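# Clamp the yellow-ended blank in the milling vise

## Task

Move the blank whose end is painted yellow into the milling vise and set it on the two low support bars between the jaws, either with its original top face up or flipped over. Its long side must rest against the fixed jaw (the end block without hoses) and its unpainted end against the work stop (the short rod between the jaws). All other blanks must remain entirely on their starting plate, original side up or flipped, and not on top of another blank or on one of the plate's pins. The result must hold without the robot keeping anything in place, and nothing the robot is touching at the end may settle by more than about a fingernail's width once released. Nothing may be pushed or dropped off the table.

## Robot and tools

Robot: one six-joint FANUC CRX arm with a two-finger parallel gripper. Columns J1 to J6 are waist, shoulder, elbow, forearm roll, wrist pitch and wrist roll. A flat block (the wrist camera mount) sticks out about 9 cm from the last joint's axis along the gripper's -y direction and rotates with it; keep it clear of the vise and plate.

Frame: the scene frame has its origin on the table surface directly under the arm base, +z up, +y to the left when facing along +x. The base may be slightly tilted. Results report end_effector_position (metres, the point midway between the finger pads) and end_effector_quat_wxyz; this reported position grows less accurate at long reach. The fingers point along the gripper's +z, close along its x, and the tips extend 17.5 mm past the reported point. Rotating only J6 moves that point around a 25 mm circle.

execute_actions takes "actions", a list holding one item or nothing. An empty list just returns the current state. A move item is {"rows": [...], "steps": n} with n from 1 to 15 (default 15), each step 1/30 s. Every row is nine numbers for the single arm: six absolute joint target angles in radians (J1..J6, same scale as the printed Joint positions), then gripper position, gripper force_limit and gripper speed, each from -1 to 1. One row is used per step; if rows run out, the last repeats. A wait item is {"steps": n} with n up to 300 and sends nothing new. Optional "pictures": false suppresses images. A refused call moves nothing.

Joint ranges (rad): J1 -3.491..3.491, J2 -3.140..3.140, J3 -1.187..4.328, J4 -3.316..3.316, J5 -3.140..3.140, J6 -3.927..3.927. A target more than 0.010 beyond a range end, and beyond the current angle, is refused; the true end may differ by 0.010. Targets past the true end are clipped there, and "joint sent to its limit" may appear (possibly about an earlier action).

Gripper numbers: position +1 is fully open (50 mm), pads meet near -0.65; send -1 to grasp, so fingers close until blocked. force_limit maps -1/0/+1 to roughly 20/102/185 N per pad (actual up to ~17% more). speed maps -1/0/+1 to 20/85/150 mm/s. New force or speed only applies after the position number changes by at least 0.01. To soften a grip, open first. position_measured is in counts; opening in mm is about (250 - position_measured) x 0.202.

object_status: 0 moving, 1 blocked while opening, 2 blocked while closing (a real grasp), 3 reached target or pads met (usually nothing held). After sending -1, keep it and confirm 2. With force_limit -1, status can stay 2 even if the part slips out, and an off-center grip on a fixed object may fade within a minute.

Motion limits: joint targets advance at most 2.62 (J1, J2), 3.14 (J3), 3.93 (J4-J6) rad/s, ramp up over 0.5 s, and all joints arrive together. Each step, targets are held within 0.805 (J1, J2), 0.966 (J3), 1.21 (J4-J6) rad of the measured angle, and are scaled back if the gripper would move more than 70 mm from its measured position in one step. So long moves need several calls. The arm keeps heading to the last row during replies and waits until it stalls or a step is HELD; a new action is needed to push further.

Result lines: Joint positions and Joint velocities (rad, rad/s); Flange force, the estimated external force at the gripper including any held weight, noisy and worst after sudden stops ("no reading" near singularities or at start); "joint command not followed" means the clearance check altered or blocked targets (mount blocks and posts count as arm); HELD marks steps where your row was partly or fully not sent; MOTOR HOT warns of overheating, after which an OVER-TEMPERATURE FAULT brakes the arm until cool. Holding loads heats motors, even while idle.

Faults: contact torque reaching a joint's load limit (150 N m for J1-J3, 37.6 N m for J4-J6, held weight included) or any outside force of 150 N stops the arm for 10 s, drops the rest of the call, and lets it yield. Avoid hard pushes, slams, drops and slips; seat the blank against jaw and stop gently. Occasional brief tugs on a held part or nudges to loose items may occur.

Cameras: cam_head_left and cam_head_right (672x504, fixed head views) and cam_wrist (672x504, wider, mounted on the tool, may be offset ~18 mm and tilted ~11 degrees). zoom_image takes camera and region [x0, y0, x1, y1] in that image's pixels, origin top-left, up to 504x504, and returns a finer view of the latest frame.

read_manual(section="licences") only returns licence text. finished_scene(scene) ends and grades the current scene, given its number; it cannot be undone, and the goal must already hold steadily when called.

Each tool is called after ">>>" by a JSON object that holds its "api" and its "payload", one argument or row to a line.

## Session

>>> {"api": "execute_actions", "payload": {
  "actions": []
}}

Scene clock: 0.00 s of 6600.00 s.
end_effector_position=(+0.1393, -0.1894, +0.1854) position_measured=3 object_status=3 end_effector_quat_wxyz=(-0.346, +0.446, +0.678, +0.471)
Joint positions: [-0.362 -0.493 -0.484 -0.417 -1.792  0.801]
Joint velocities: [ 0.    -0.001 -0.001  0.     0.    -0.   ]
Flange force (N, the push that the arm receives, along the gripper's own x y z axes): no reading

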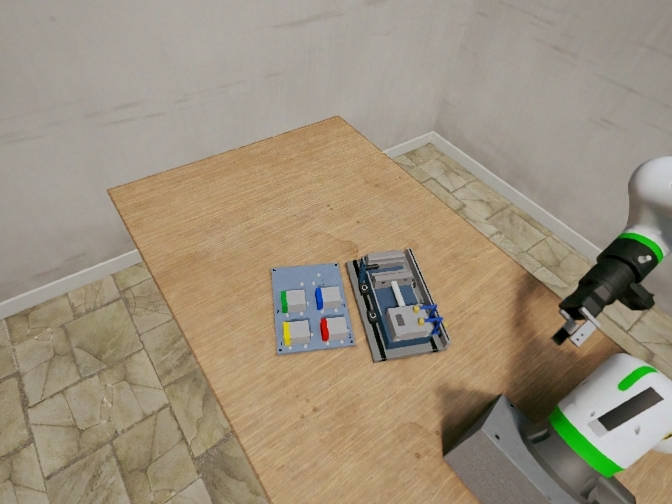

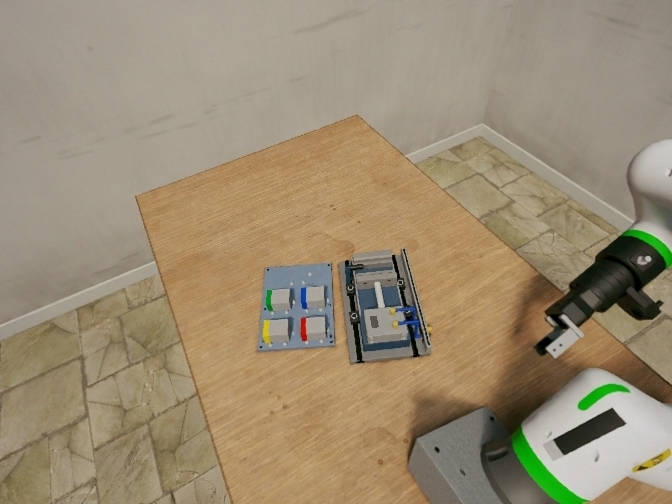

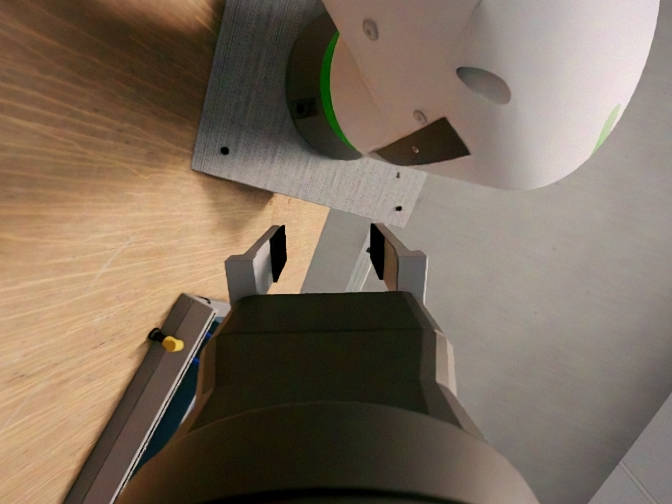

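>>> {"api": "execute_actions", "payload": {
  "actions": [
    {"rows":[[0.3,-0.3,-0.3,0.0,-1.78,0.4,1,0,0]]}
  ],
  "pictures": false
}}

>>> {"api": "execute_actions", "payload": {
  "actions": [
    {"rows":[[1.042,0.48,-0.02,0.456,-1.721,-0.02,1,0,0]]}
  ],
  "pictures": false
}}

>>> {"api": "execute_actions", "payload": {
  "actions": [
    {"steps":35}
  ]
}}

Scene clock: 21.23 s of 6600.00 s.
end_effector_position=(+0.2098, -0.2352, +0.1923) position_measured=3 object_status=3 end_effector_quat_wxyz=(-0.311, +0.398, +0.803, +0.317)
Joint positions: [ 0.117 -0.353 -0.351 -0.115 -1.783  0.511]
Joint velocities: [ 1.244  0.362  0.347  0.777  0.022 -0.748]
Flange force (N, the push that the arm receives, along the gripper's own x y z axes): [2.8 4.9 -4.6]
Steps of this call (steps 1 to 90: nothing new was sent; then 17.73 s passed at rest; steps 91 to 105: all 15 steps of this action). Readings (joint positions | what the end effector reports):
91: [-0.362 -0.493 -0.484 -0.417 -1.792 0.801] | position_measured=3 object_status=3
92: [-0.358 -0.492 -0.483 -0.414 -1.792 0.798] | position_measured=3 object_status=3
94: [-0.333 -0.484 -0.476 -0.398 -1.791 0.783] | position_measured=3 object_status=3
98: [-0.213 -0.449 -0.442 -0.323 -1.789 0.710] | position_measured=3 object_status=3
105: the state above

Scene clock: 21.73 s of 6600.00 s.
end_effector_position=(+0.3586, -0.1755, +0.2377) position_measured=3 object_status=3 end_effector_quat_wxyz=(-0.208, +0.335, +0.910, +0.130)
Joint positions: [ 0.602  0.052 -0.178  0.188 -1.753  0.228]
Joint velocities: [ 0.851  0.829  0.306  0.513  0.063 -0.476]
Flange force (N, the push that the arm receives, along the gripper's own x y z axes): [-4.6 1.4 -0.7]
Steps of this call (steps 1 to 15: all 15 steps of this action). Readings (joint positions | what the end effector reports):
1: [0.157 -0.341 -0.339 -0.090 -1.782 0.486] | position_measured=3 object_status=3
2: [0.194 -0.328 -0.327 -0.065 -1.782 0.463] | position_measured=3 object_status=3
4: [0.260 -0.285 -0.302 -0.021 -1.779 0.422] | position_measured=3 object_status=3
8: [0.389 -0.155 -0.255 0.059 -1.769 0.348] | position_measured=3 object_status=3
15: the state above

Scene clock: 22.90 s of 6600.00 s.
end_effector_position=(+0.4438, +0.0067, +0.3291) position_measured=3 object_status=3 end_effector_quat_wxyz=(+0.001, +0.268, +0.963, -0.000)
Joint positions: [ 1.042  0.48  -0.02   0.456 -1.721 -0.02 ]
Joint velocities: [ 0.001 -0.001 -0.002 -0.001 -0.001  0.001]
Flange force (N, the push that the arm receives, along the gripper's own x y z axes): [1.2 -3.1 0.7]
Steps of this call (steps 1 to 35: the robot went on to your last target). Readings (joint positions | what the end effector reports):
1: [0.631 0.080 -0.168 0.206 -1.751 0.212] | position_measured=3 object_status=3
2: [0.659 0.107 -0.158 0.223 -1.749 0.196] | position_measured=3 object_status=3
4: [0.714 0.161 -0.138 0.257 -1.745 0.165] | position_measured=3 object_status=3
8: [0.822 0.265 -0.099 0.322 -1.737 0.104] | position_measured=3 object_status=3
35: the state above

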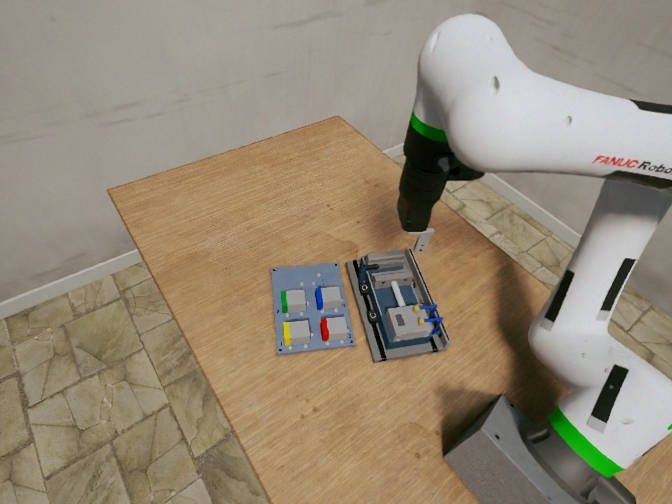

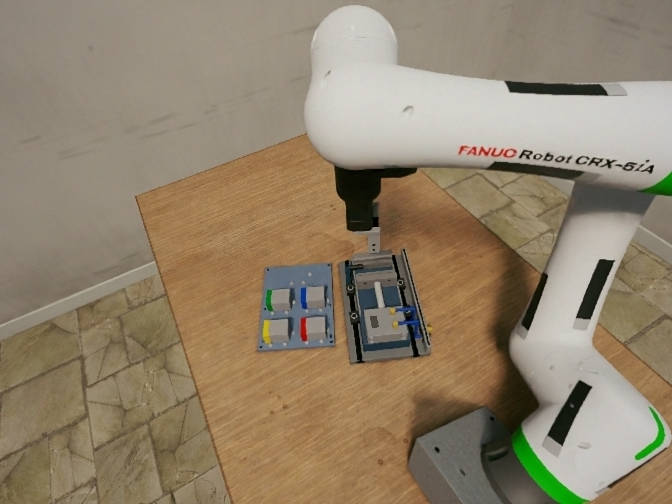

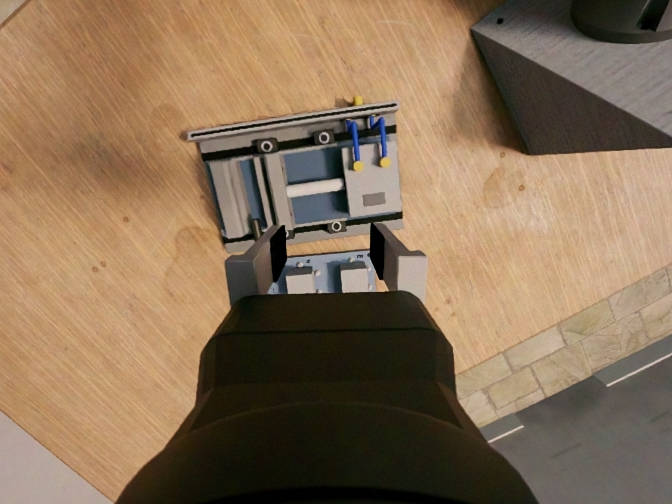

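>>> {"api": "execute_actions", "payload": {
  "actions": [
    {"rows":[[0.9486,1.024,0.146,0.521,-1.3535,0.01,1,0,0]]}
  ],
  "pictures": false
}}

>>> {"api": "execute_actions", "payload": {
  "actions": [
    {"steps":25}
  ]
}}

Scene clock: 40.20 s of 6600.00 s.
end_effector_position=(+0.4998, +0.1311, +0.2376) position_measured=3 object_status=3 end_effector_quat_wxyz=(+0.005, +0.232, +0.973, -0.002)
Joint positions: [ 0.989  0.786  0.073  0.493 -1.514 -0.003]
Joint velocities: [-0.127  0.73   0.223  0.087  0.492  0.04 ]
Flange force (N, the push that the arm receives, along the gripper's own x y z axes): [-0.1 -2.5 -1.8]
Steps of this call (steps 1 to 15: the robot went on to your last target; steps 16 to 90: nothing new was sent; then 13.80 s passed at rest; steps 91 to 105: all 15 steps of this action). Readings (joint positions | what the end effector reports):
91: [1.042 0.480 -0.020 0.456 -1.721 -0.020] | position_measured=3 object_status=3
92: [1.041 0.484 -0.018 0.457 -1.718 -0.020] | position_measured=3 object_status=3
94: [1.037 0.510 -0.011 0.460 -1.701 -0.019] | position_measured=3 object_status=3
98: [1.020 0.611 0.020 0.472 -1.633 -0.013] | position_measured=3 object_status=3
105: the state above

Scene clock: 41.03 s of 6600.00 s.
end_effector_position=(+0.5229, +0.2219, +0.1400) position_measured=3 object_status=3 end_effector_quat_wxyz=(+0.001, +0.199, +0.980, -0.000)
Joint positions: [ 0.949  1.024  0.146  0.521 -1.354  0.01 ]
Joint velocities: [ 0.001 -0.    -0.001  0.001 -0.001  0.   ]
Flange force (N, the push that the arm receives, along the gripper's own x y z axes): [3.2 -7.4 -1.1]
Steps of this call (steps 1 to 25: the robot went on to your last target). Readings (joint positions | what the end effector reports):
1: [0.985 0.811 0.081 0.496 -1.497 -0.002] | position_measured=3 object_status=3
2: [0.981 0.835 0.088 0.498 -1.481 -0.000] | position_measured=3 object_status=3
4: [0.973 0.884 0.103 0.504 -1.448 0.002] | position_measured=3 object_status=3
8: [0.956 0.978 0.132 0.515 -1.385 0.007] | position_measured=3 object_status=3
25: the state above

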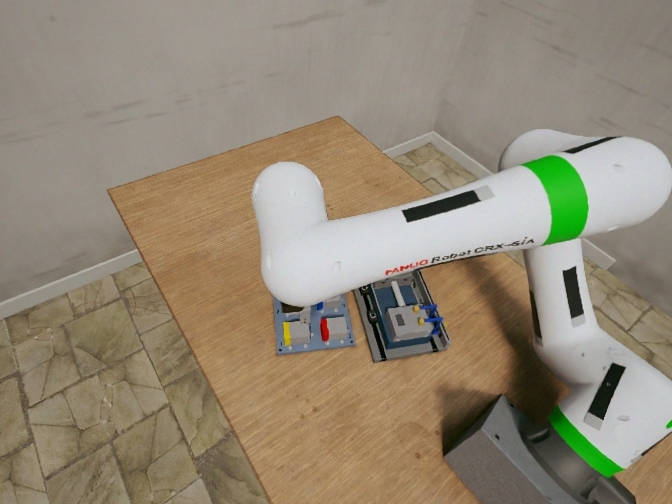

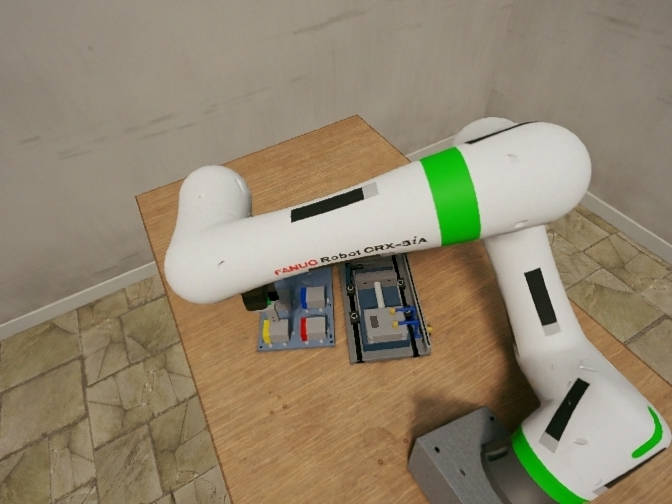

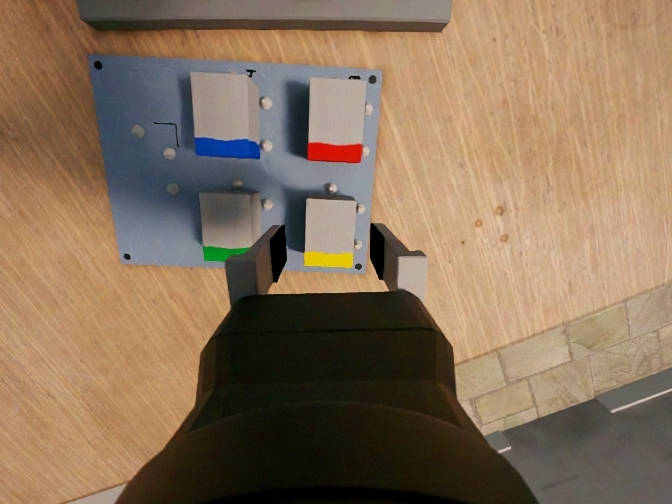

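>>> {"api": "execute_actions", "payload": {
  "actions": [
    {"rows":[[0.8984,1.096,0.109,0.5695,-1.245,-0.076,1,0,0]]}
  ],
  "pictures": false
}}

>>> {"api": "execute_actions", "payload": {
  "actions": [
    {"steps":6}
  ]
}}

Scene clock: 53.07 s of 6600.00 s.
end_effector_position=(+0.5280, +0.2375, +0.0751) position_measured=3 object_status=3 end_effector_quat_wxyz=(+0.001, +0.225, +0.974, -0.000)
Joint positions: [ 0.898  1.096  0.109  0.57  -1.245 -0.076]
Joint velocities: [-0.001  0.001 -0.    -0.     0.    -0.   ]
Flange force (N, the push that the arm receives, along the gripper's own x y z axes): [0.1 -2.1 -1.6]
Steps of this call (steps 1 to 15: the robot went on to your last target; steps 16 to 90: nothing new was sent; then 8.53 s passed at rest; steps 91 to 105: all 15 steps of this action). Readings (joint positions | what the end effector reports):
91: [0.948 1.024 0.146 0.521 -1.353 0.010] | position_measured=3 object_status=3
92: [0.946 1.028 0.144 0.524 -1.347 0.005] | position_measured=3 object_status=3
94: [0.928 1.053 0.131 0.541 -1.309 -0.025] | position_measured=3 object_status=3
98: [0.899 1.095 0.109 0.569 -1.247 -0.074] | position_measured=3 object_status=3
105: the state above

Scene clock: 53.27 s of 6600.00 s.
end_effector_position=(+0.5280, +0.2375, +0.0750) position_measured=3 object_status=3 end_effector_quat_wxyz=(+0.001, +0.225, +0.974, -0.001)
Joint positions: [ 0.898  1.096  0.109  0.57  -1.245 -0.076]
Joint velocities: [ 0.  0.  0.  0. -0.  0.]
Flange force (N, the push that the arm receives, along the gripper's own x y z axes): [1.3 -6.3 -1.9]
Steps of this call (steps 1 to 6: the robot went on to your last target). Readings (joint positions | what the end effector reports):
1: [0.898 1.096 0.109 0.570 -1.245 -0.076] | position_measured=3 object_status=3
2: [0.898 1.096 0.109 0.570 -1.245 -0.076] | position_measured=3 object_status=3
4: [0.898 1.096 0.109 0.570 -1.245 -0.076] | position_measured=3 object_status=3
6: the state above

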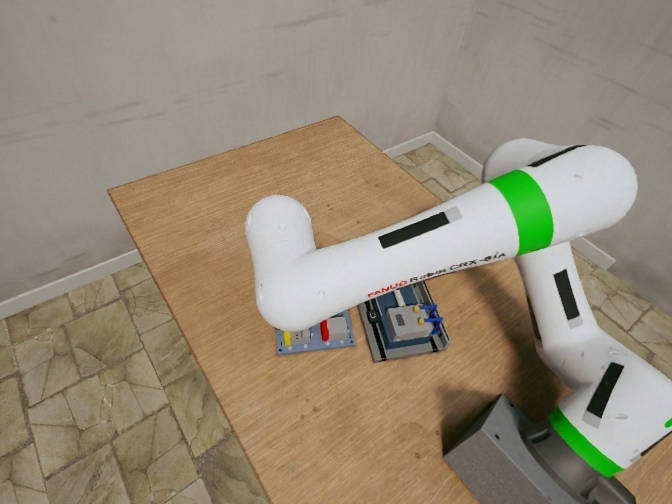

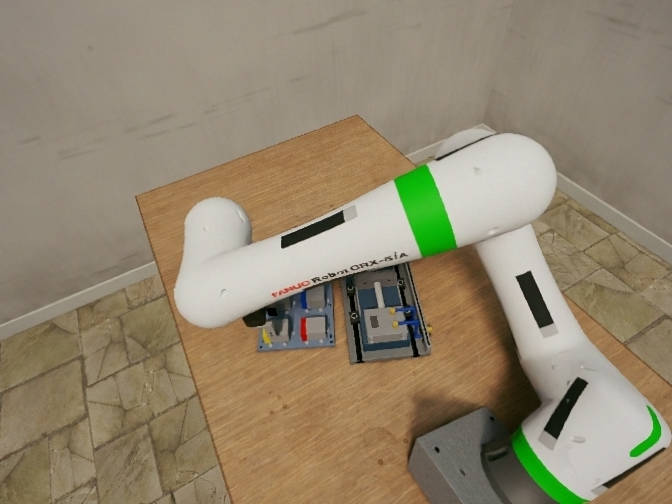

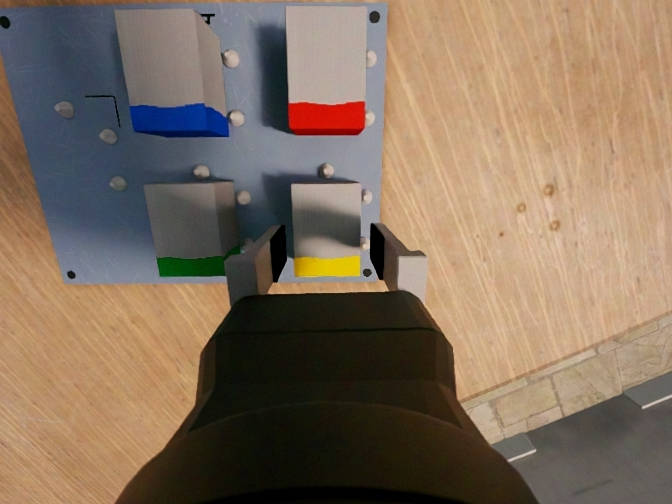

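>>> {"api": "execute_actions", "payload": {
  "actions": [
    {"rows":[[0.8668,1.119,0.069,0.6045,-1.183,-0.099,1,0,0]]}
  ]
}}

Scene clock: 60.90 s of 6600.00 s.
end_effector_position=(+0.5283, +0.2375, +0.0403) position_measured=3 object_status=3 end_effector_quat_wxyz=(+0.001, +0.225, +0.974, -0.000)
Joint positions: [ 0.867  1.119  0.069  0.604 -1.183 -0.099]
Joint velocities: [-0.     0.     0.002 -0.001 -0.    -0.   ]
Flange force (N, the push that the arm receives, along the gripper's own x y z axes): [1.4 -5.9 -1.6]
Steps of this call (steps 1 to 15: the robot went on to your last target; steps 16 to 90: nothing new was sent; then 4.13 s passed at rest; steps 91 to 105: all 15 steps of this action). Readings (joint positions | what the end effector reports):
91: [0.898 1.096 0.109 0.570 -1.244 -0.076] | position_measured=3 object_status=3
92: [0.895 1.098 0.105 0.573 -1.238 -0.079] | position_measured=3 object_status=3
94: [0.879 1.111 0.084 0.591 -1.206 -0.090] | position_measured=3 object_status=3
98: [0.867 1.119 0.070 0.604 -1.184 -0.099] | position_measured=3 object_status=3
105: the state above

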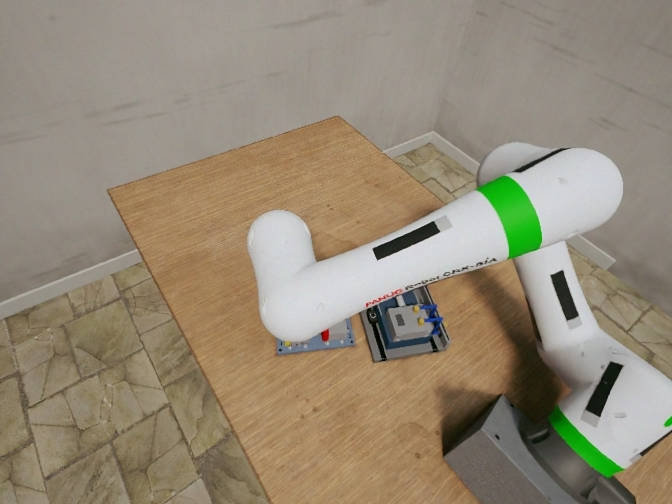

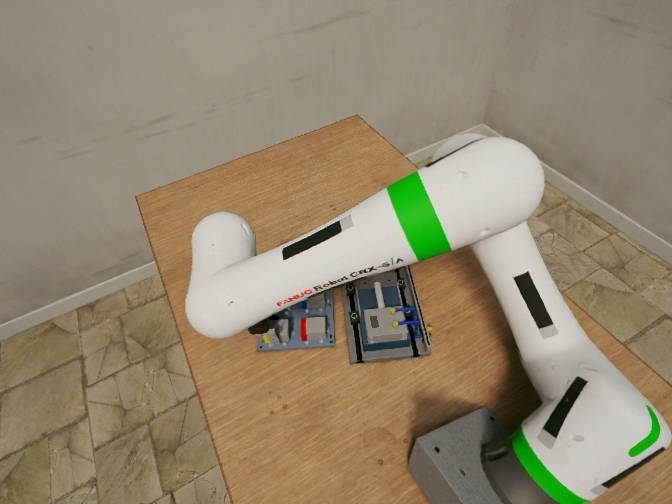

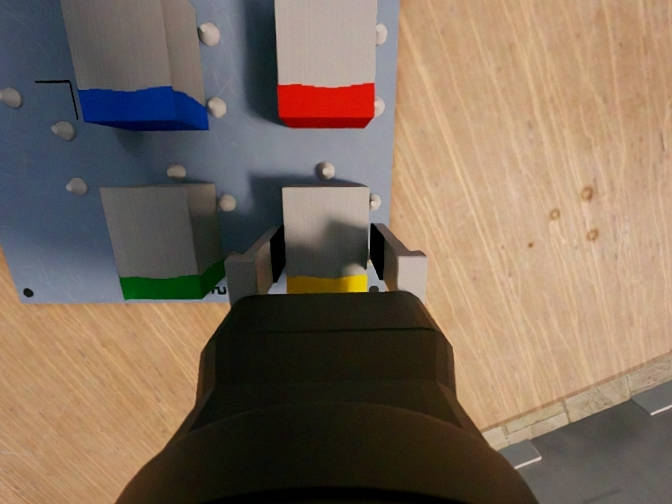

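>>> {"api": "execute_actions", "payload": {
  "actions": [
    {"rows":[[0.8668,1.119,0.069,0.6045,-1.183,-0.099,-1,0,0]]}
  ],
  "pictures": false
}}

>>> {"api": "execute_actions", "payload": {
  "actions": [
    {"rows":[[0.93,1.05,0.13,0.54,-1.31,-0.05,-1,0,0]],"steps":12}
  ],
  "pictures": false
}}

>>> {"api": "execute_actions", "payload": {
  "actions": [
    {"rows":[[0.95,0.45,-0.1,0.52,-1.65,-1.3,-1,0,0]]}
  ],
  "pictures": false
}}

>>> {"api": "execute_actions", "payload": {
  "actions": [
    {"steps":12}
  ],
  "pictures": false
}}

>>> {"api": "execute_actions", "payload": {
  "actions": [
    {"rows":[[0.6656,0.177,-0.39,0.658,-1.492,-2.783,-1,0,0]]}
  ],
  "pictures": false
}}

>>> {"api": "execute_actions", "payload": {
  "actions": [
    {"steps":20}
  ]
}}

Scene clock: 74.23 s of 6600.00 s.
end_effector_position=(+0.5283, +0.2375, +0.0403) position_measured=41 object_status=2 end_effector_quat_wxyz=(+0.001, +0.225, +0.974, -0.000)
Joint positions: [ 0.867  1.119  0.069  0.605 -1.183 -0.099]
Joint velocities: [-0.001 -0.    -0.001  0.     0.003  0.   ]
Flange force (N, the push that the arm receives, along the gripper's own x y z axes): [1.5 -4.9 -4.1]
Steps of this call (steps 1 to 15: the robot went on to your last target; steps 16 to 90: nothing new was sent; then 9.83 s passed at rest; steps 91 to 105: all 15 steps of this action). Readings (joint positions | what the end effector reports):
91: [0.867 1.119 0.069 0.605 -1.183 -0.099] | position_measured=12 object_status=0
92: [0.867 1.119 0.069 0.605 -1.183 -0.099] | position_measured=26 object_status=0
94: [0.867 1.119 0.069 0.605 -1.183 -0.099] | position_measured=41 object_status=0
98: [0.867 1.119 0.069 0.605 -1.183 -0.099] | position_measured=41 object_status=0
105: the state above

Scene clock: 74.63 s of 6600.00 s.
end_effector_position=(+0.5250, +0.2285, +0.1153) position_measured=41 object_status=2 end_effector_quat_wxyz=(+0.002, +0.222, +0.975, -0.000)
Joint positions: [ 0.93  1.05  0.13  0.54 -1.31 -0.05]
Joint velocities: [ 0.002 -0.003  0.002  0.    -0.002  0.001]
Flange force (N, the push that the arm receives, along the gripper's own x y z axes): [2.2 -7.4 -1.9]
Steps of this call (steps 1 to 12: all 12 steps of this action). Readings (joint positions | what the end effector reports):
1: [0.867 1.119 0.069 0.605 -1.183 -0.099] | position_measured=41 object_status=2
2: [0.870 1.116 0.071 0.601 -1.189 -0.097] | position_measured=41 object_status=2
4: [0.888 1.095 0.090 0.582 -1.228 -0.082] | position_measured=41 object_status=2
8: [0.928 1.052 0.128 0.542 -1.305 -0.052] | position_measured=41 object_status=2
12: the state above

Scene clock: 75.13 s of 6600.00 s.
end_effector_position=(+0.5030, +0.1243, +0.2090) position_measured=41 object_status=2 end_effector_quat_wxyz=(+0.008, +0.520, +0.854, -0.003)
Joint positions: [ 0.939  0.777  0.024  0.531 -1.465 -0.616]
Joint velocities: [ 0.025 -0.716 -0.272 -0.024 -0.404 -1.487]
Flange force (N, the push that the arm receives, along the gripper's own x y z axes): [-2.0 -4.6 4.5]
Steps of this call (steps 1 to 15: all 15 steps of this action). Readings (joint positions | what the end effector reports):
1: [0.930 1.050 0.130 0.540 -1.310 -0.050] | position_measured=41 object_status=2
2: [0.930 1.047 0.129 0.540 -1.312 -0.056] | position_measured=41 object_status=2
4: [0.931 1.028 0.120 0.539 -1.323 -0.095] | position_measured=41 object_status=2
8: [0.934 0.944 0.087 0.537 -1.370 -0.267] | position_measured=41 object_status=2
15: the state above

Scene clock: 75.53 s of 6600.00 s.
end_effector_position=(+0.4635, +0.0149, +0.2792) position_measured=41 object_status=2 end_effector_quat_wxyz=(+0.009, +0.777, +0.629, -0.002)
Joint positions: [ 0.949  0.488 -0.085  0.521 -1.628 -1.219]
Joint velocities: [ 0.017 -0.501 -0.19  -0.017 -0.283 -1.04 ]
Flange force (N, the push that the arm receives, along the gripper's own x y z axes): [-21.1 -9.1 0.5]
Steps of this call (steps 1 to 12: the robot went on to your last target). Readings (joint positions | what the end effector reports):
1: [0.940 0.752 0.015 0.530 -1.479 -0.667] | position_measured=41 object_status=2
2: [0.941 0.728 0.005 0.529 -1.493 -0.718] | position_measured=41 object_status=2
4: [0.942 0.679 -0.013 0.528 -1.520 -0.822] | position_measured=41 object_status=2
8: [0.946 0.578 -0.051 0.524 -1.577 -1.031] | position_measured=41 object_status=2
12: the state above

Scene clock: 76.03 s of 6600.00 s.
end_effector_position=(+0.4776, -0.0814, +0.2240) position_measured=41 object_status=2 end_effector_quat_wxyz=(-0.000, +0.992, +0.130, +0.003)
Joint positions: [ 0.783  0.278 -0.28   0.601 -1.555 -2.194]
Joint velocities: [-0.446 -0.385 -0.419  0.215  0.236 -2.229]
Flange force (N, the push that the arm receives, along the gripper's own x y z axes): [-3.0 4.5 5.0]
Steps of this call (steps 1 to 15: all 15 steps of this action). Readings (joint positions | what the end effector reports):
1: [0.949 0.473 -0.091 0.521 -1.637 -1.252] | position_measured=41 object_status=2
2: [0.948 0.459 -0.098 0.521 -1.640 -1.288] | position_measured=41 object_status=2
4: [0.939 0.429 -0.118 0.525 -1.637 -1.383] | position_measured=41 object_status=2
8: [0.892 0.371 -0.179 0.548 -1.613 -1.659] | position_measured=41 object_status=2
15: the state above

Scene clock: 76.70 s of 6600.00 s.
end_effector_position=(+0.4837, -0.1428, +0.1800) position_measured=41 object_status=2 end_effector_quat_wxyz=(-0.000, +0.980, -0.201, +0.001)
Joint positions: [ 0.666  0.177 -0.39   0.658 -1.492 -2.783]
Joint velocities: [-0.001  0.001  0.001 -0.     0.    -0.   ]
Flange force (N, the push that the arm receives, along the gripper's own x y z axes): [-0.5 0.5 2.0]
Steps of this call (steps 1 to 20: the robot went on to your last target). Readings (joint positions | what the end effector reports):
1: [0.768 0.265 -0.294 0.608 -1.546 -2.269] | position_measured=41 object_status=2
2: [0.753 0.252 -0.308 0.616 -1.538 -2.345] | position_measured=41 object_status=2
4: [0.724 0.227 -0.335 0.630 -1.523 -2.489] | position_measured=41 object_status=2
8: [0.682 0.191 -0.375 0.650 -1.501 -2.701] | position_measured=41 object_status=2
20: the state above

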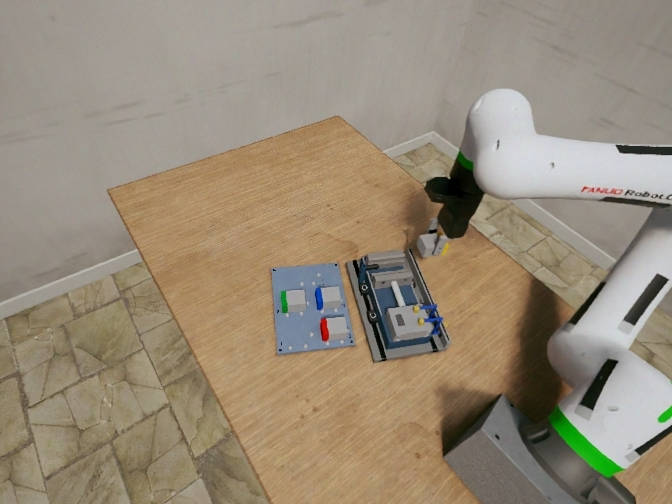

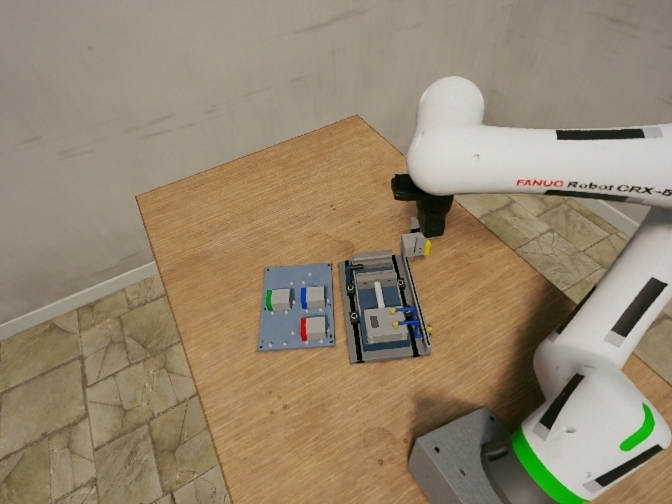

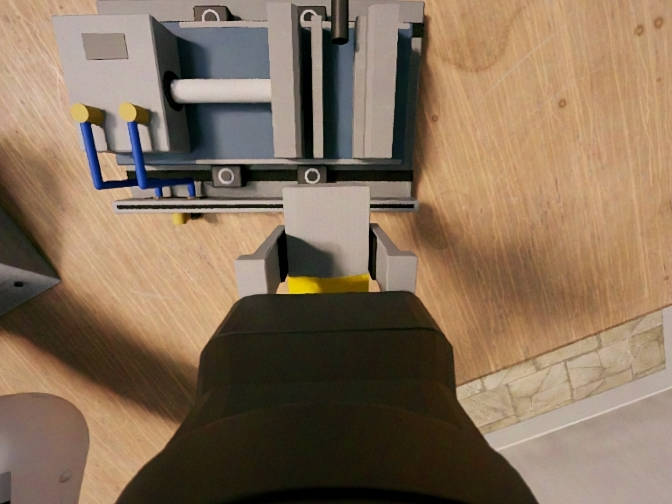

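>>> {"api": "zoom_image", "payload": {
  "camera": "cam_wrist",
  "region": [220,0,440,220]
}}

Region (220, 0, 440, 220) of cam_wrist's 672x504 image, scaled by 2.291, with more detail than that image has.

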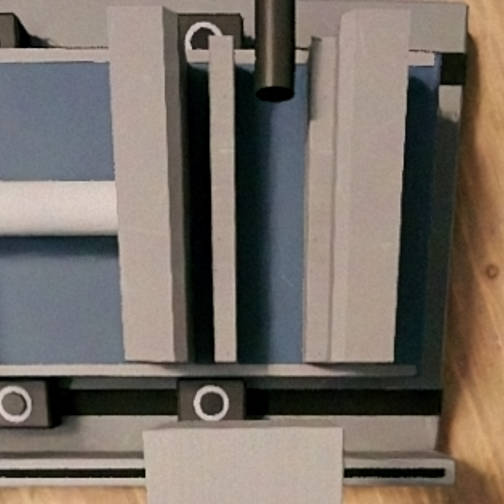

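>>> {"api": "execute_actions", "payload": {
  "actions": [
    {"rows":[[0.6447,0.393,-0.359,0.687,-1.338,-2.886,-1,0,0]]}
  ],
  "pictures": false
}}

>>> {"api": "execute_actions", "payload": {
  "actions": [
    {"steps":8}
  ]
}}

>>> {"api": "zoom_image", "payload": {
  "camera": "cam_wrist",
  "region": [230,90,450,310]
}}

Scene clock: 87.70 s of 6600.00 s.
end_effector_position=(+0.5246, -0.0624, +0.1251) position_measured=41 object_status=2 end_effector_quat_wxyz=(+0.000, +0.980, -0.200, +0.001)
Joint positions: [ 0.645  0.392 -0.359  0.687 -1.338 -2.886]
Joint velocities: [-0.     0.005  0.001  0.     0.009 -0.004]
Flange force (N, the push that the arm receives, along the gripper's own x y z axes): [-2.6 4.5 -0.8]
Steps of this call (steps 1 to 15: the robot went on to your last target; steps 16 to 90: nothing new was sent; then 7.50 s passed at rest; steps 91 to 105: all 15 steps of this action). Readings (joint positions | what the end effector reports):
91: [0.666 0.177 -0.390 0.658 -1.492 -2.783] | position_measured=41 object_status=2
92: [0.665 0.181 -0.390 0.659 -1.489 -2.785] | position_measured=41 object_status=2
94: [0.663 0.206 -0.386 0.662 -1.471 -2.797] | position_measured=41 object_status=2
98: [0.653 0.311 -0.371 0.676 -1.396 -2.847] | position_measured=41 object_status=2
105: the state above

Scene clock: 87.97 s of 6600.00 s.
end_effector_position=(+0.5246, -0.0622, +0.1249) position_measured=41 object_status=2 end_effector_quat_wxyz=(+0.000, +0.980, -0.200, +0.001)
Joint positions: [ 0.645  0.393 -0.359  0.687 -1.338 -2.886]
Joint velocities: [ 0.001  0.     0.001 -0.     0.001  0.   ]
Flange force (N, the push that the arm receives, along the gripper's own x y z axes): [-1.6 2.7 1.2]
Steps of this call (steps 1 to 8: the robot went on to your last target). Readings (joint positions | what the end effector reports):
1: [0.645 0.393 -0.359 0.687 -1.338 -2.886] | position_measured=41 object_status=2
2: [0.645 0.393 -0.359 0.687 -1.338 -2.886] | position_measured=41 object_status=2
4: [0.645 0.393 -0.359 0.687 -1.338 -2.886] | position_measured=41 object_status=2
8: the state above

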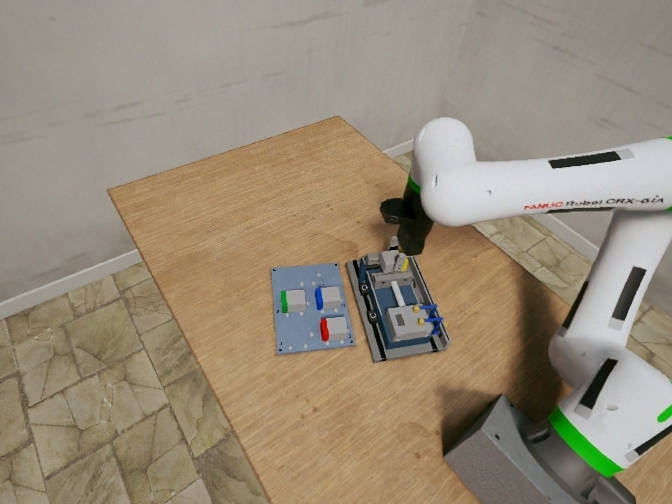

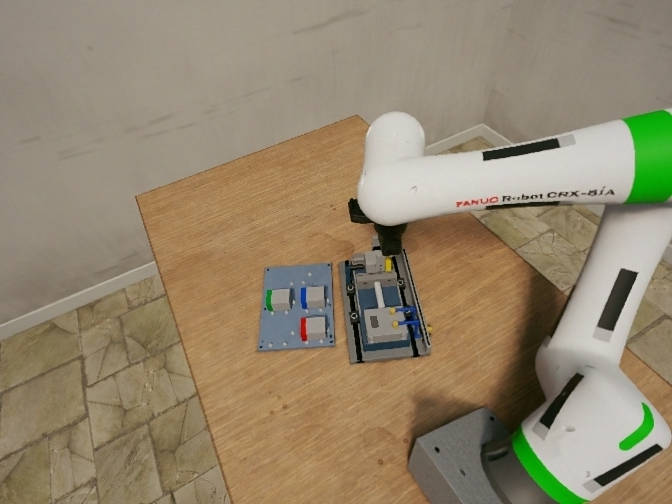

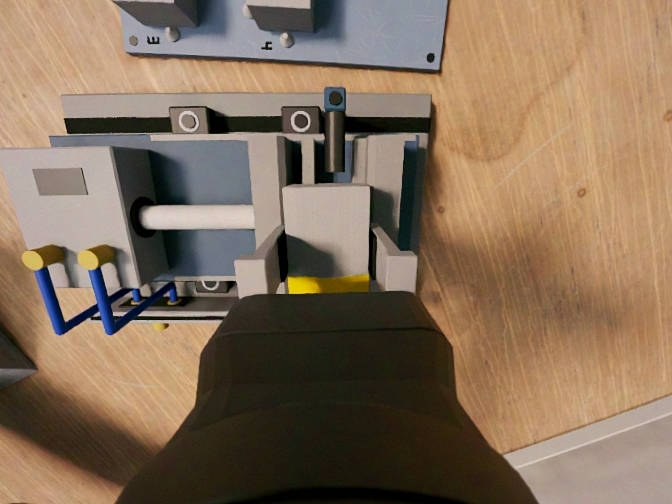

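Region (230, 90, 450, 310) of cam_wrist's 672x504 image, scaled by 2.291, with more detail than that image has.

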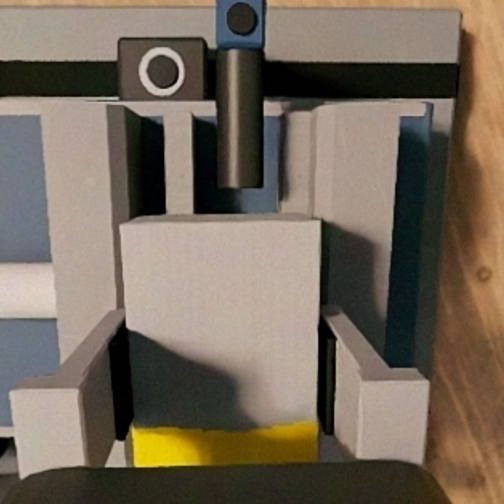

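>>> {"api": "execute_actions", "payload": {
  "actions": [
    {"rows":[[0.6354,0.3963,-0.3695,0.6944,-1.3231,-2.8895,-1,0,0],[0.6354,0.3963,-0.3695,0.6944,-1.3231,-2.8895,-1,0,0],[0.6354,0.3963,-0.3695,0.6944,-1.3231,-2.8895,-1,0,0],[0.6354,0.3963,-0.3695,0.6944,-1.3231,-2.8895,-1,0,0],[0.6354,0.3963,-0.3695,0.6944,-1.3231,-2.8895,-1,0,0],[0.6354,0.3963,-0.3695,0.6944,-1.3231,-2.8895,-1,0,0],[0.634,0.3968,-0.371,0.6955,-1.321,-2.89,-1,0,0],[0.634,0.3968,-0.371,0.6955,-1.321,-2.89,-1,0,0],[0.634,0.3968,-0.371,0.6955,-1.321,-2.89,-1,0,0],[0.6327,0.3972,-0.3725,0.6965,-1.3188,-2.8905,-1,0,0]]}
  ],
  "pictures": false
}}

>>> {"api": "execute_actions", "payload": {
  "actions": [
    {"rows":[[0.6327,0.3972,-0.3725,0.6965,-1.3188,-2.8905,1,-1,-0.5]]}
  ]
}}

>>> {"api": "zoom_image", "payload": {
  "camera": "cam_wrist",
  "region": [230,90,450,310]
}}

Scene clock: 99.33 s of 6600.00 s.
end_effector_position=(+0.5245, -0.0621, +0.1159) position_measured=41 object_status=2 end_effector_quat_wxyz=(+0.000, +0.980, -0.200, +0.001)
Joint positions: [ 0.633  0.397 -0.372  0.696 -1.319 -2.89 ]
Joint velocities: [-0.002  0.    -0.     0.001  0.003 -0.   ]
Flange force (N, the push that the arm receives, along the gripper's own x y z axes): [-2.5 3.2 2.1]
Steps of this call (steps 1 to 15: the robot went on to your last target; steps 16 to 90: nothing new was sent; then 7.87 s passed at rest; steps 91 to 105: all 15 steps of this action). Readings (joint positions | what the end effector reports):
91: [0.644 0.393 -0.359 0.687 -1.337 -2.886] | position_measured=41 object_status=2
92: [0.642 0.394 -0.363 0.689 -1.333 -2.887] | position_measured=41 object_status=2
94: [0.637 0.396 -0.368 0.693 -1.325 -2.889] | position_measured=41 object_status=2
98: [0.635 0.396 -0.370 0.695 -1.322 -2.890] | position_measured=41 object_status=2
105: the state above

Scene clock: 99.83 s of 6600.00 s.
end_effector_position=(+0.5245, -0.0621, +0.1158) position_measured=3 object_status=3 end_effector_quat_wxyz=(+0.000, +0.980, -0.200, +0.001)
Joint positions: [ 0.633  0.397 -0.372  0.697 -1.319 -2.891]
Joint velocities: [ 0.     0.     0.001 -0.    -0.001  0.   ]
Flange force (N, the push that the arm receives, along the gripper's own x y z axes): [-1.2 1.5 -2.4]
Steps of this call (steps 1 to 15: all 15 steps of this action). Readings (joint positions | what the end effector reports):
1: [0.633 0.397 -0.372 0.696 -1.319 -2.890] | position_measured=36 object_status=0
2: [0.633 0.397 -0.372 0.697 -1.319 -2.890] | position_measured=27 object_status=0
4: [0.633 0.397 -0.372 0.697 -1.319 -2.890] | position_measured=10 object_status=0
8: [0.633 0.397 -0.372 0.697 -1.319 -2.890] | position_measured=3 object_status=0
15: the state above

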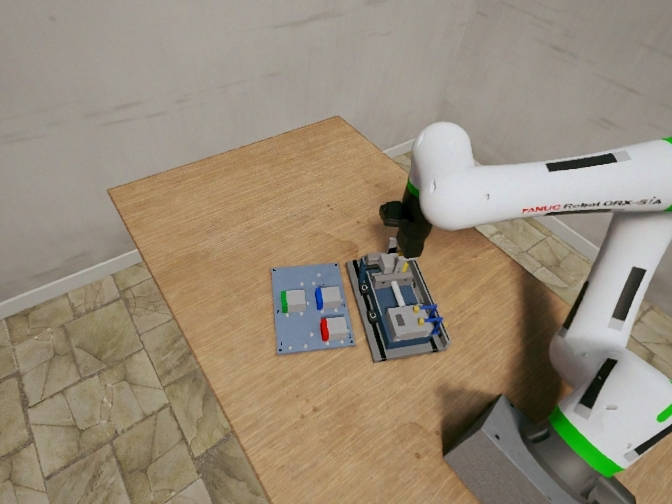

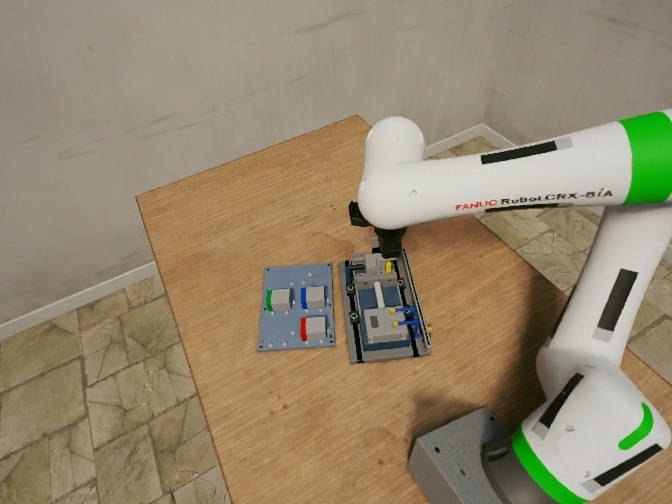

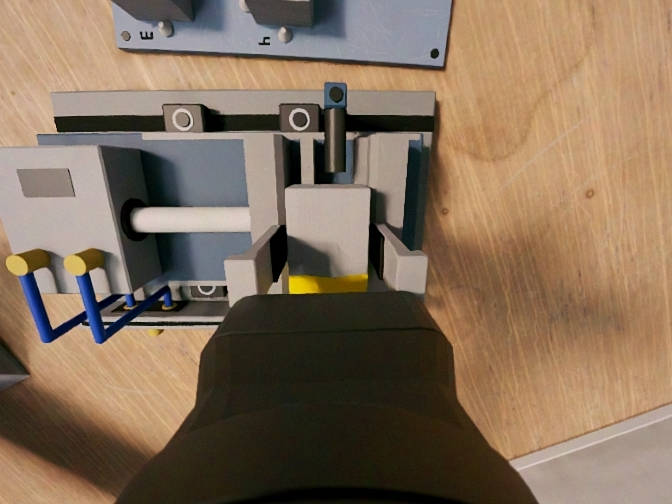

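Region (230, 90, 450, 310) of cam_wrist's 672x504 image, scaled by 2.291, with more detail than that image has.

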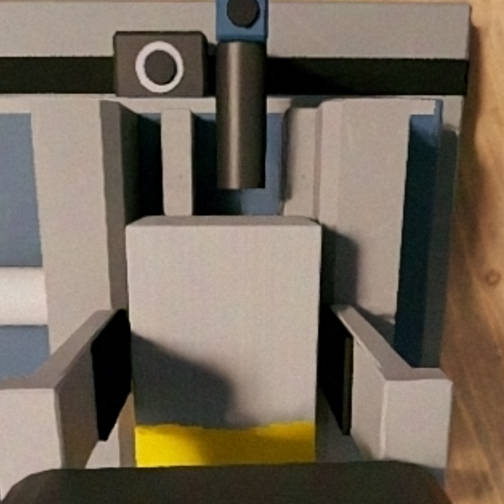

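>>> {"api": "execute_actions", "payload": {
  "actions": [
    {"rows":[[0.666,0.3854,-0.335,0.67,-1.3721,-2.878,1,-1,0]],"steps":12}
  ],
  "pictures": false
}}

>>> {"api": "execute_actions", "payload": {
  "actions": [
    {"rows":[[0.6315,0.2749,-0.4035,0.682,-1.3886,-2.8305,1,-1,0]]}
  ],
  "pictures": false
}}

>>> {"api": "execute_actions", "payload": {
  "actions": [
    {"rows":[[0.6315,0.2749,-0.4035,0.682,-1.3886,-2.8305,-1,-1,1]]}
  ]
}}

Scene clock: 117.00 s of 6600.00 s.
end_effector_position=(+0.5241, -0.0622, +0.1411) position_measured=3 object_status=3 end_effector_quat_wxyz=(+0.000, +0.980, -0.200, +0.000)
Joint positions: [ 0.666  0.385 -0.335  0.67  -1.372 -2.878]
Joint velocities: [ 0.001 -0.001 -0.    -0.    -0.     0.   ]
Flange force (N, the push that the arm receives, along the gripper's own x y z axes): [-1.2 1.4 -2.5]
Steps of this call (steps 1 to 15: the robot went on to your last target; steps 16 to 90: nothing new was sent; then 13.77 s passed at rest; steps 91 to 102: all 12 steps of this action). Readings (joint positions | what the end effector reports):
91: [0.633 0.397 -0.372 0.696 -1.319 -2.891] | position_measured=3 object_status=3
92: [0.637 0.396 -0.369 0.693 -1.325 -2.890] | position_measured=3 object_status=3
94: [0.655 0.389 -0.347 0.679 -1.355 -2.882] | position_measured=3 object_status=3
98: [0.666 0.386 -0.336 0.670 -1.371 -2.878] | position_measured=3 object_status=3
102: the state above

Scene clock: 117.50 s of 6600.00 s.
end_effector_position=(+0.5027, -0.1086, +0.1405) position_measured=3 object_status=3 end_effector_quat_wxyz=(-0.000, +0.980, -0.201, -0.000)
Joint positions: [ 0.632  0.275 -0.403  0.682 -1.389 -2.831]
Joint velocities: [-0.    -0.001 -0.001  0.    -0.002 -0.   ]
Flange force (N, the push that the arm receives, along the gripper's own x y z axes): [-3.9 3.3 -1.0]
Steps of this call (steps 1 to 15: all 15 steps of this action). Readings (joint positions | what the end effector reports):
1: [0.666 0.385 -0.335 0.670 -1.372 -2.878] | position_measured=3 object_status=3
2: [0.664 0.381 -0.338 0.671 -1.373 -2.876] | position_measured=3 object_status=3
4: [0.656 0.356 -0.354 0.675 -1.377 -2.865] | position_measured=3 object_status=3
8: [0.634 0.284 -0.398 0.681 -1.387 -2.834] | position_measured=3 object_status=3
15: the state above

Scene clock: 118.00 s of 6600.00 s.
end_effector_position=(+0.5027, -0.1087, +0.1405) position_measured=251 object_status=0 end_effector_quat_wxyz=(-0.000, +0.980, -0.201, -0.000)
Joint positions: [ 0.631  0.275 -0.403  0.682 -1.389 -2.83 ]
Joint velocities: [-0.001  0.     0.    -0.    -0.001 -0.001]
Flange force (N, the push that the arm receives, along the gripper's own x y z axes): [-1.9 1.0 -1.4]
Steps of this call (steps 1 to 15: all 15 steps of this action). Readings (joint positions | what the end effector reports):
1: [0.632 0.275 -0.403 0.682 -1.389 -2.831] | position_measured=19 object_status=0
2: [0.632 0.275 -0.403 0.682 -1.389 -2.831] | position_measured=43 object_status=0
4: [0.632 0.275 -0.403 0.682 -1.389 -2.831] | position_measured=93 object_status=0
8: [0.632 0.275 -0.403 0.682 -1.389 -2.830] | position_measured=192 object_status=0
15: the state above

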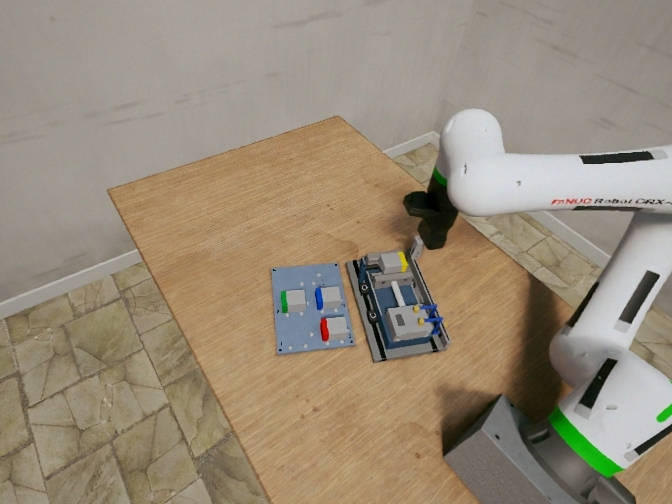

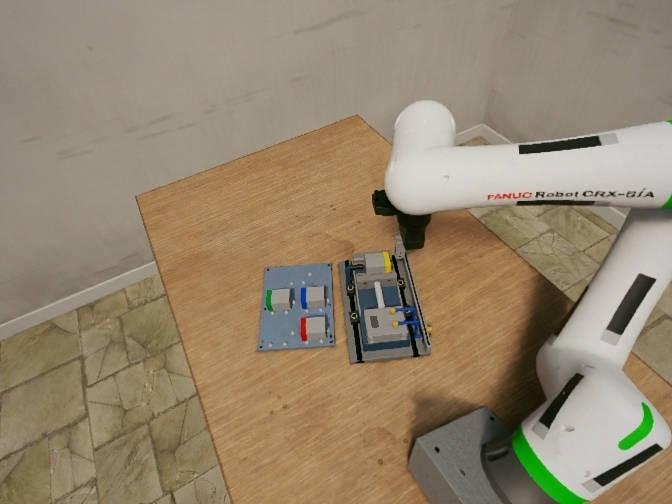

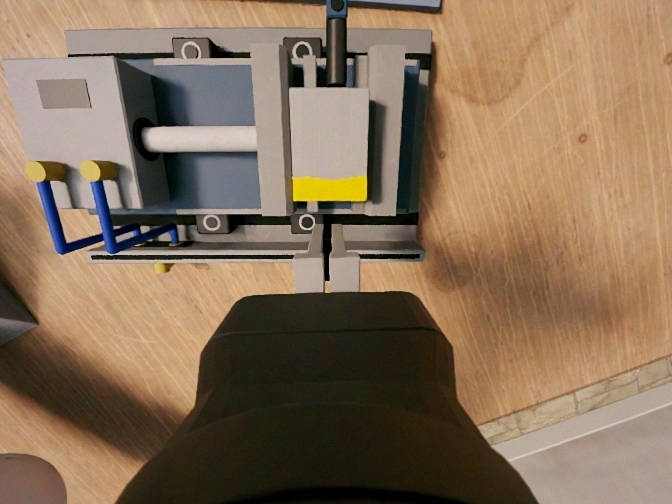

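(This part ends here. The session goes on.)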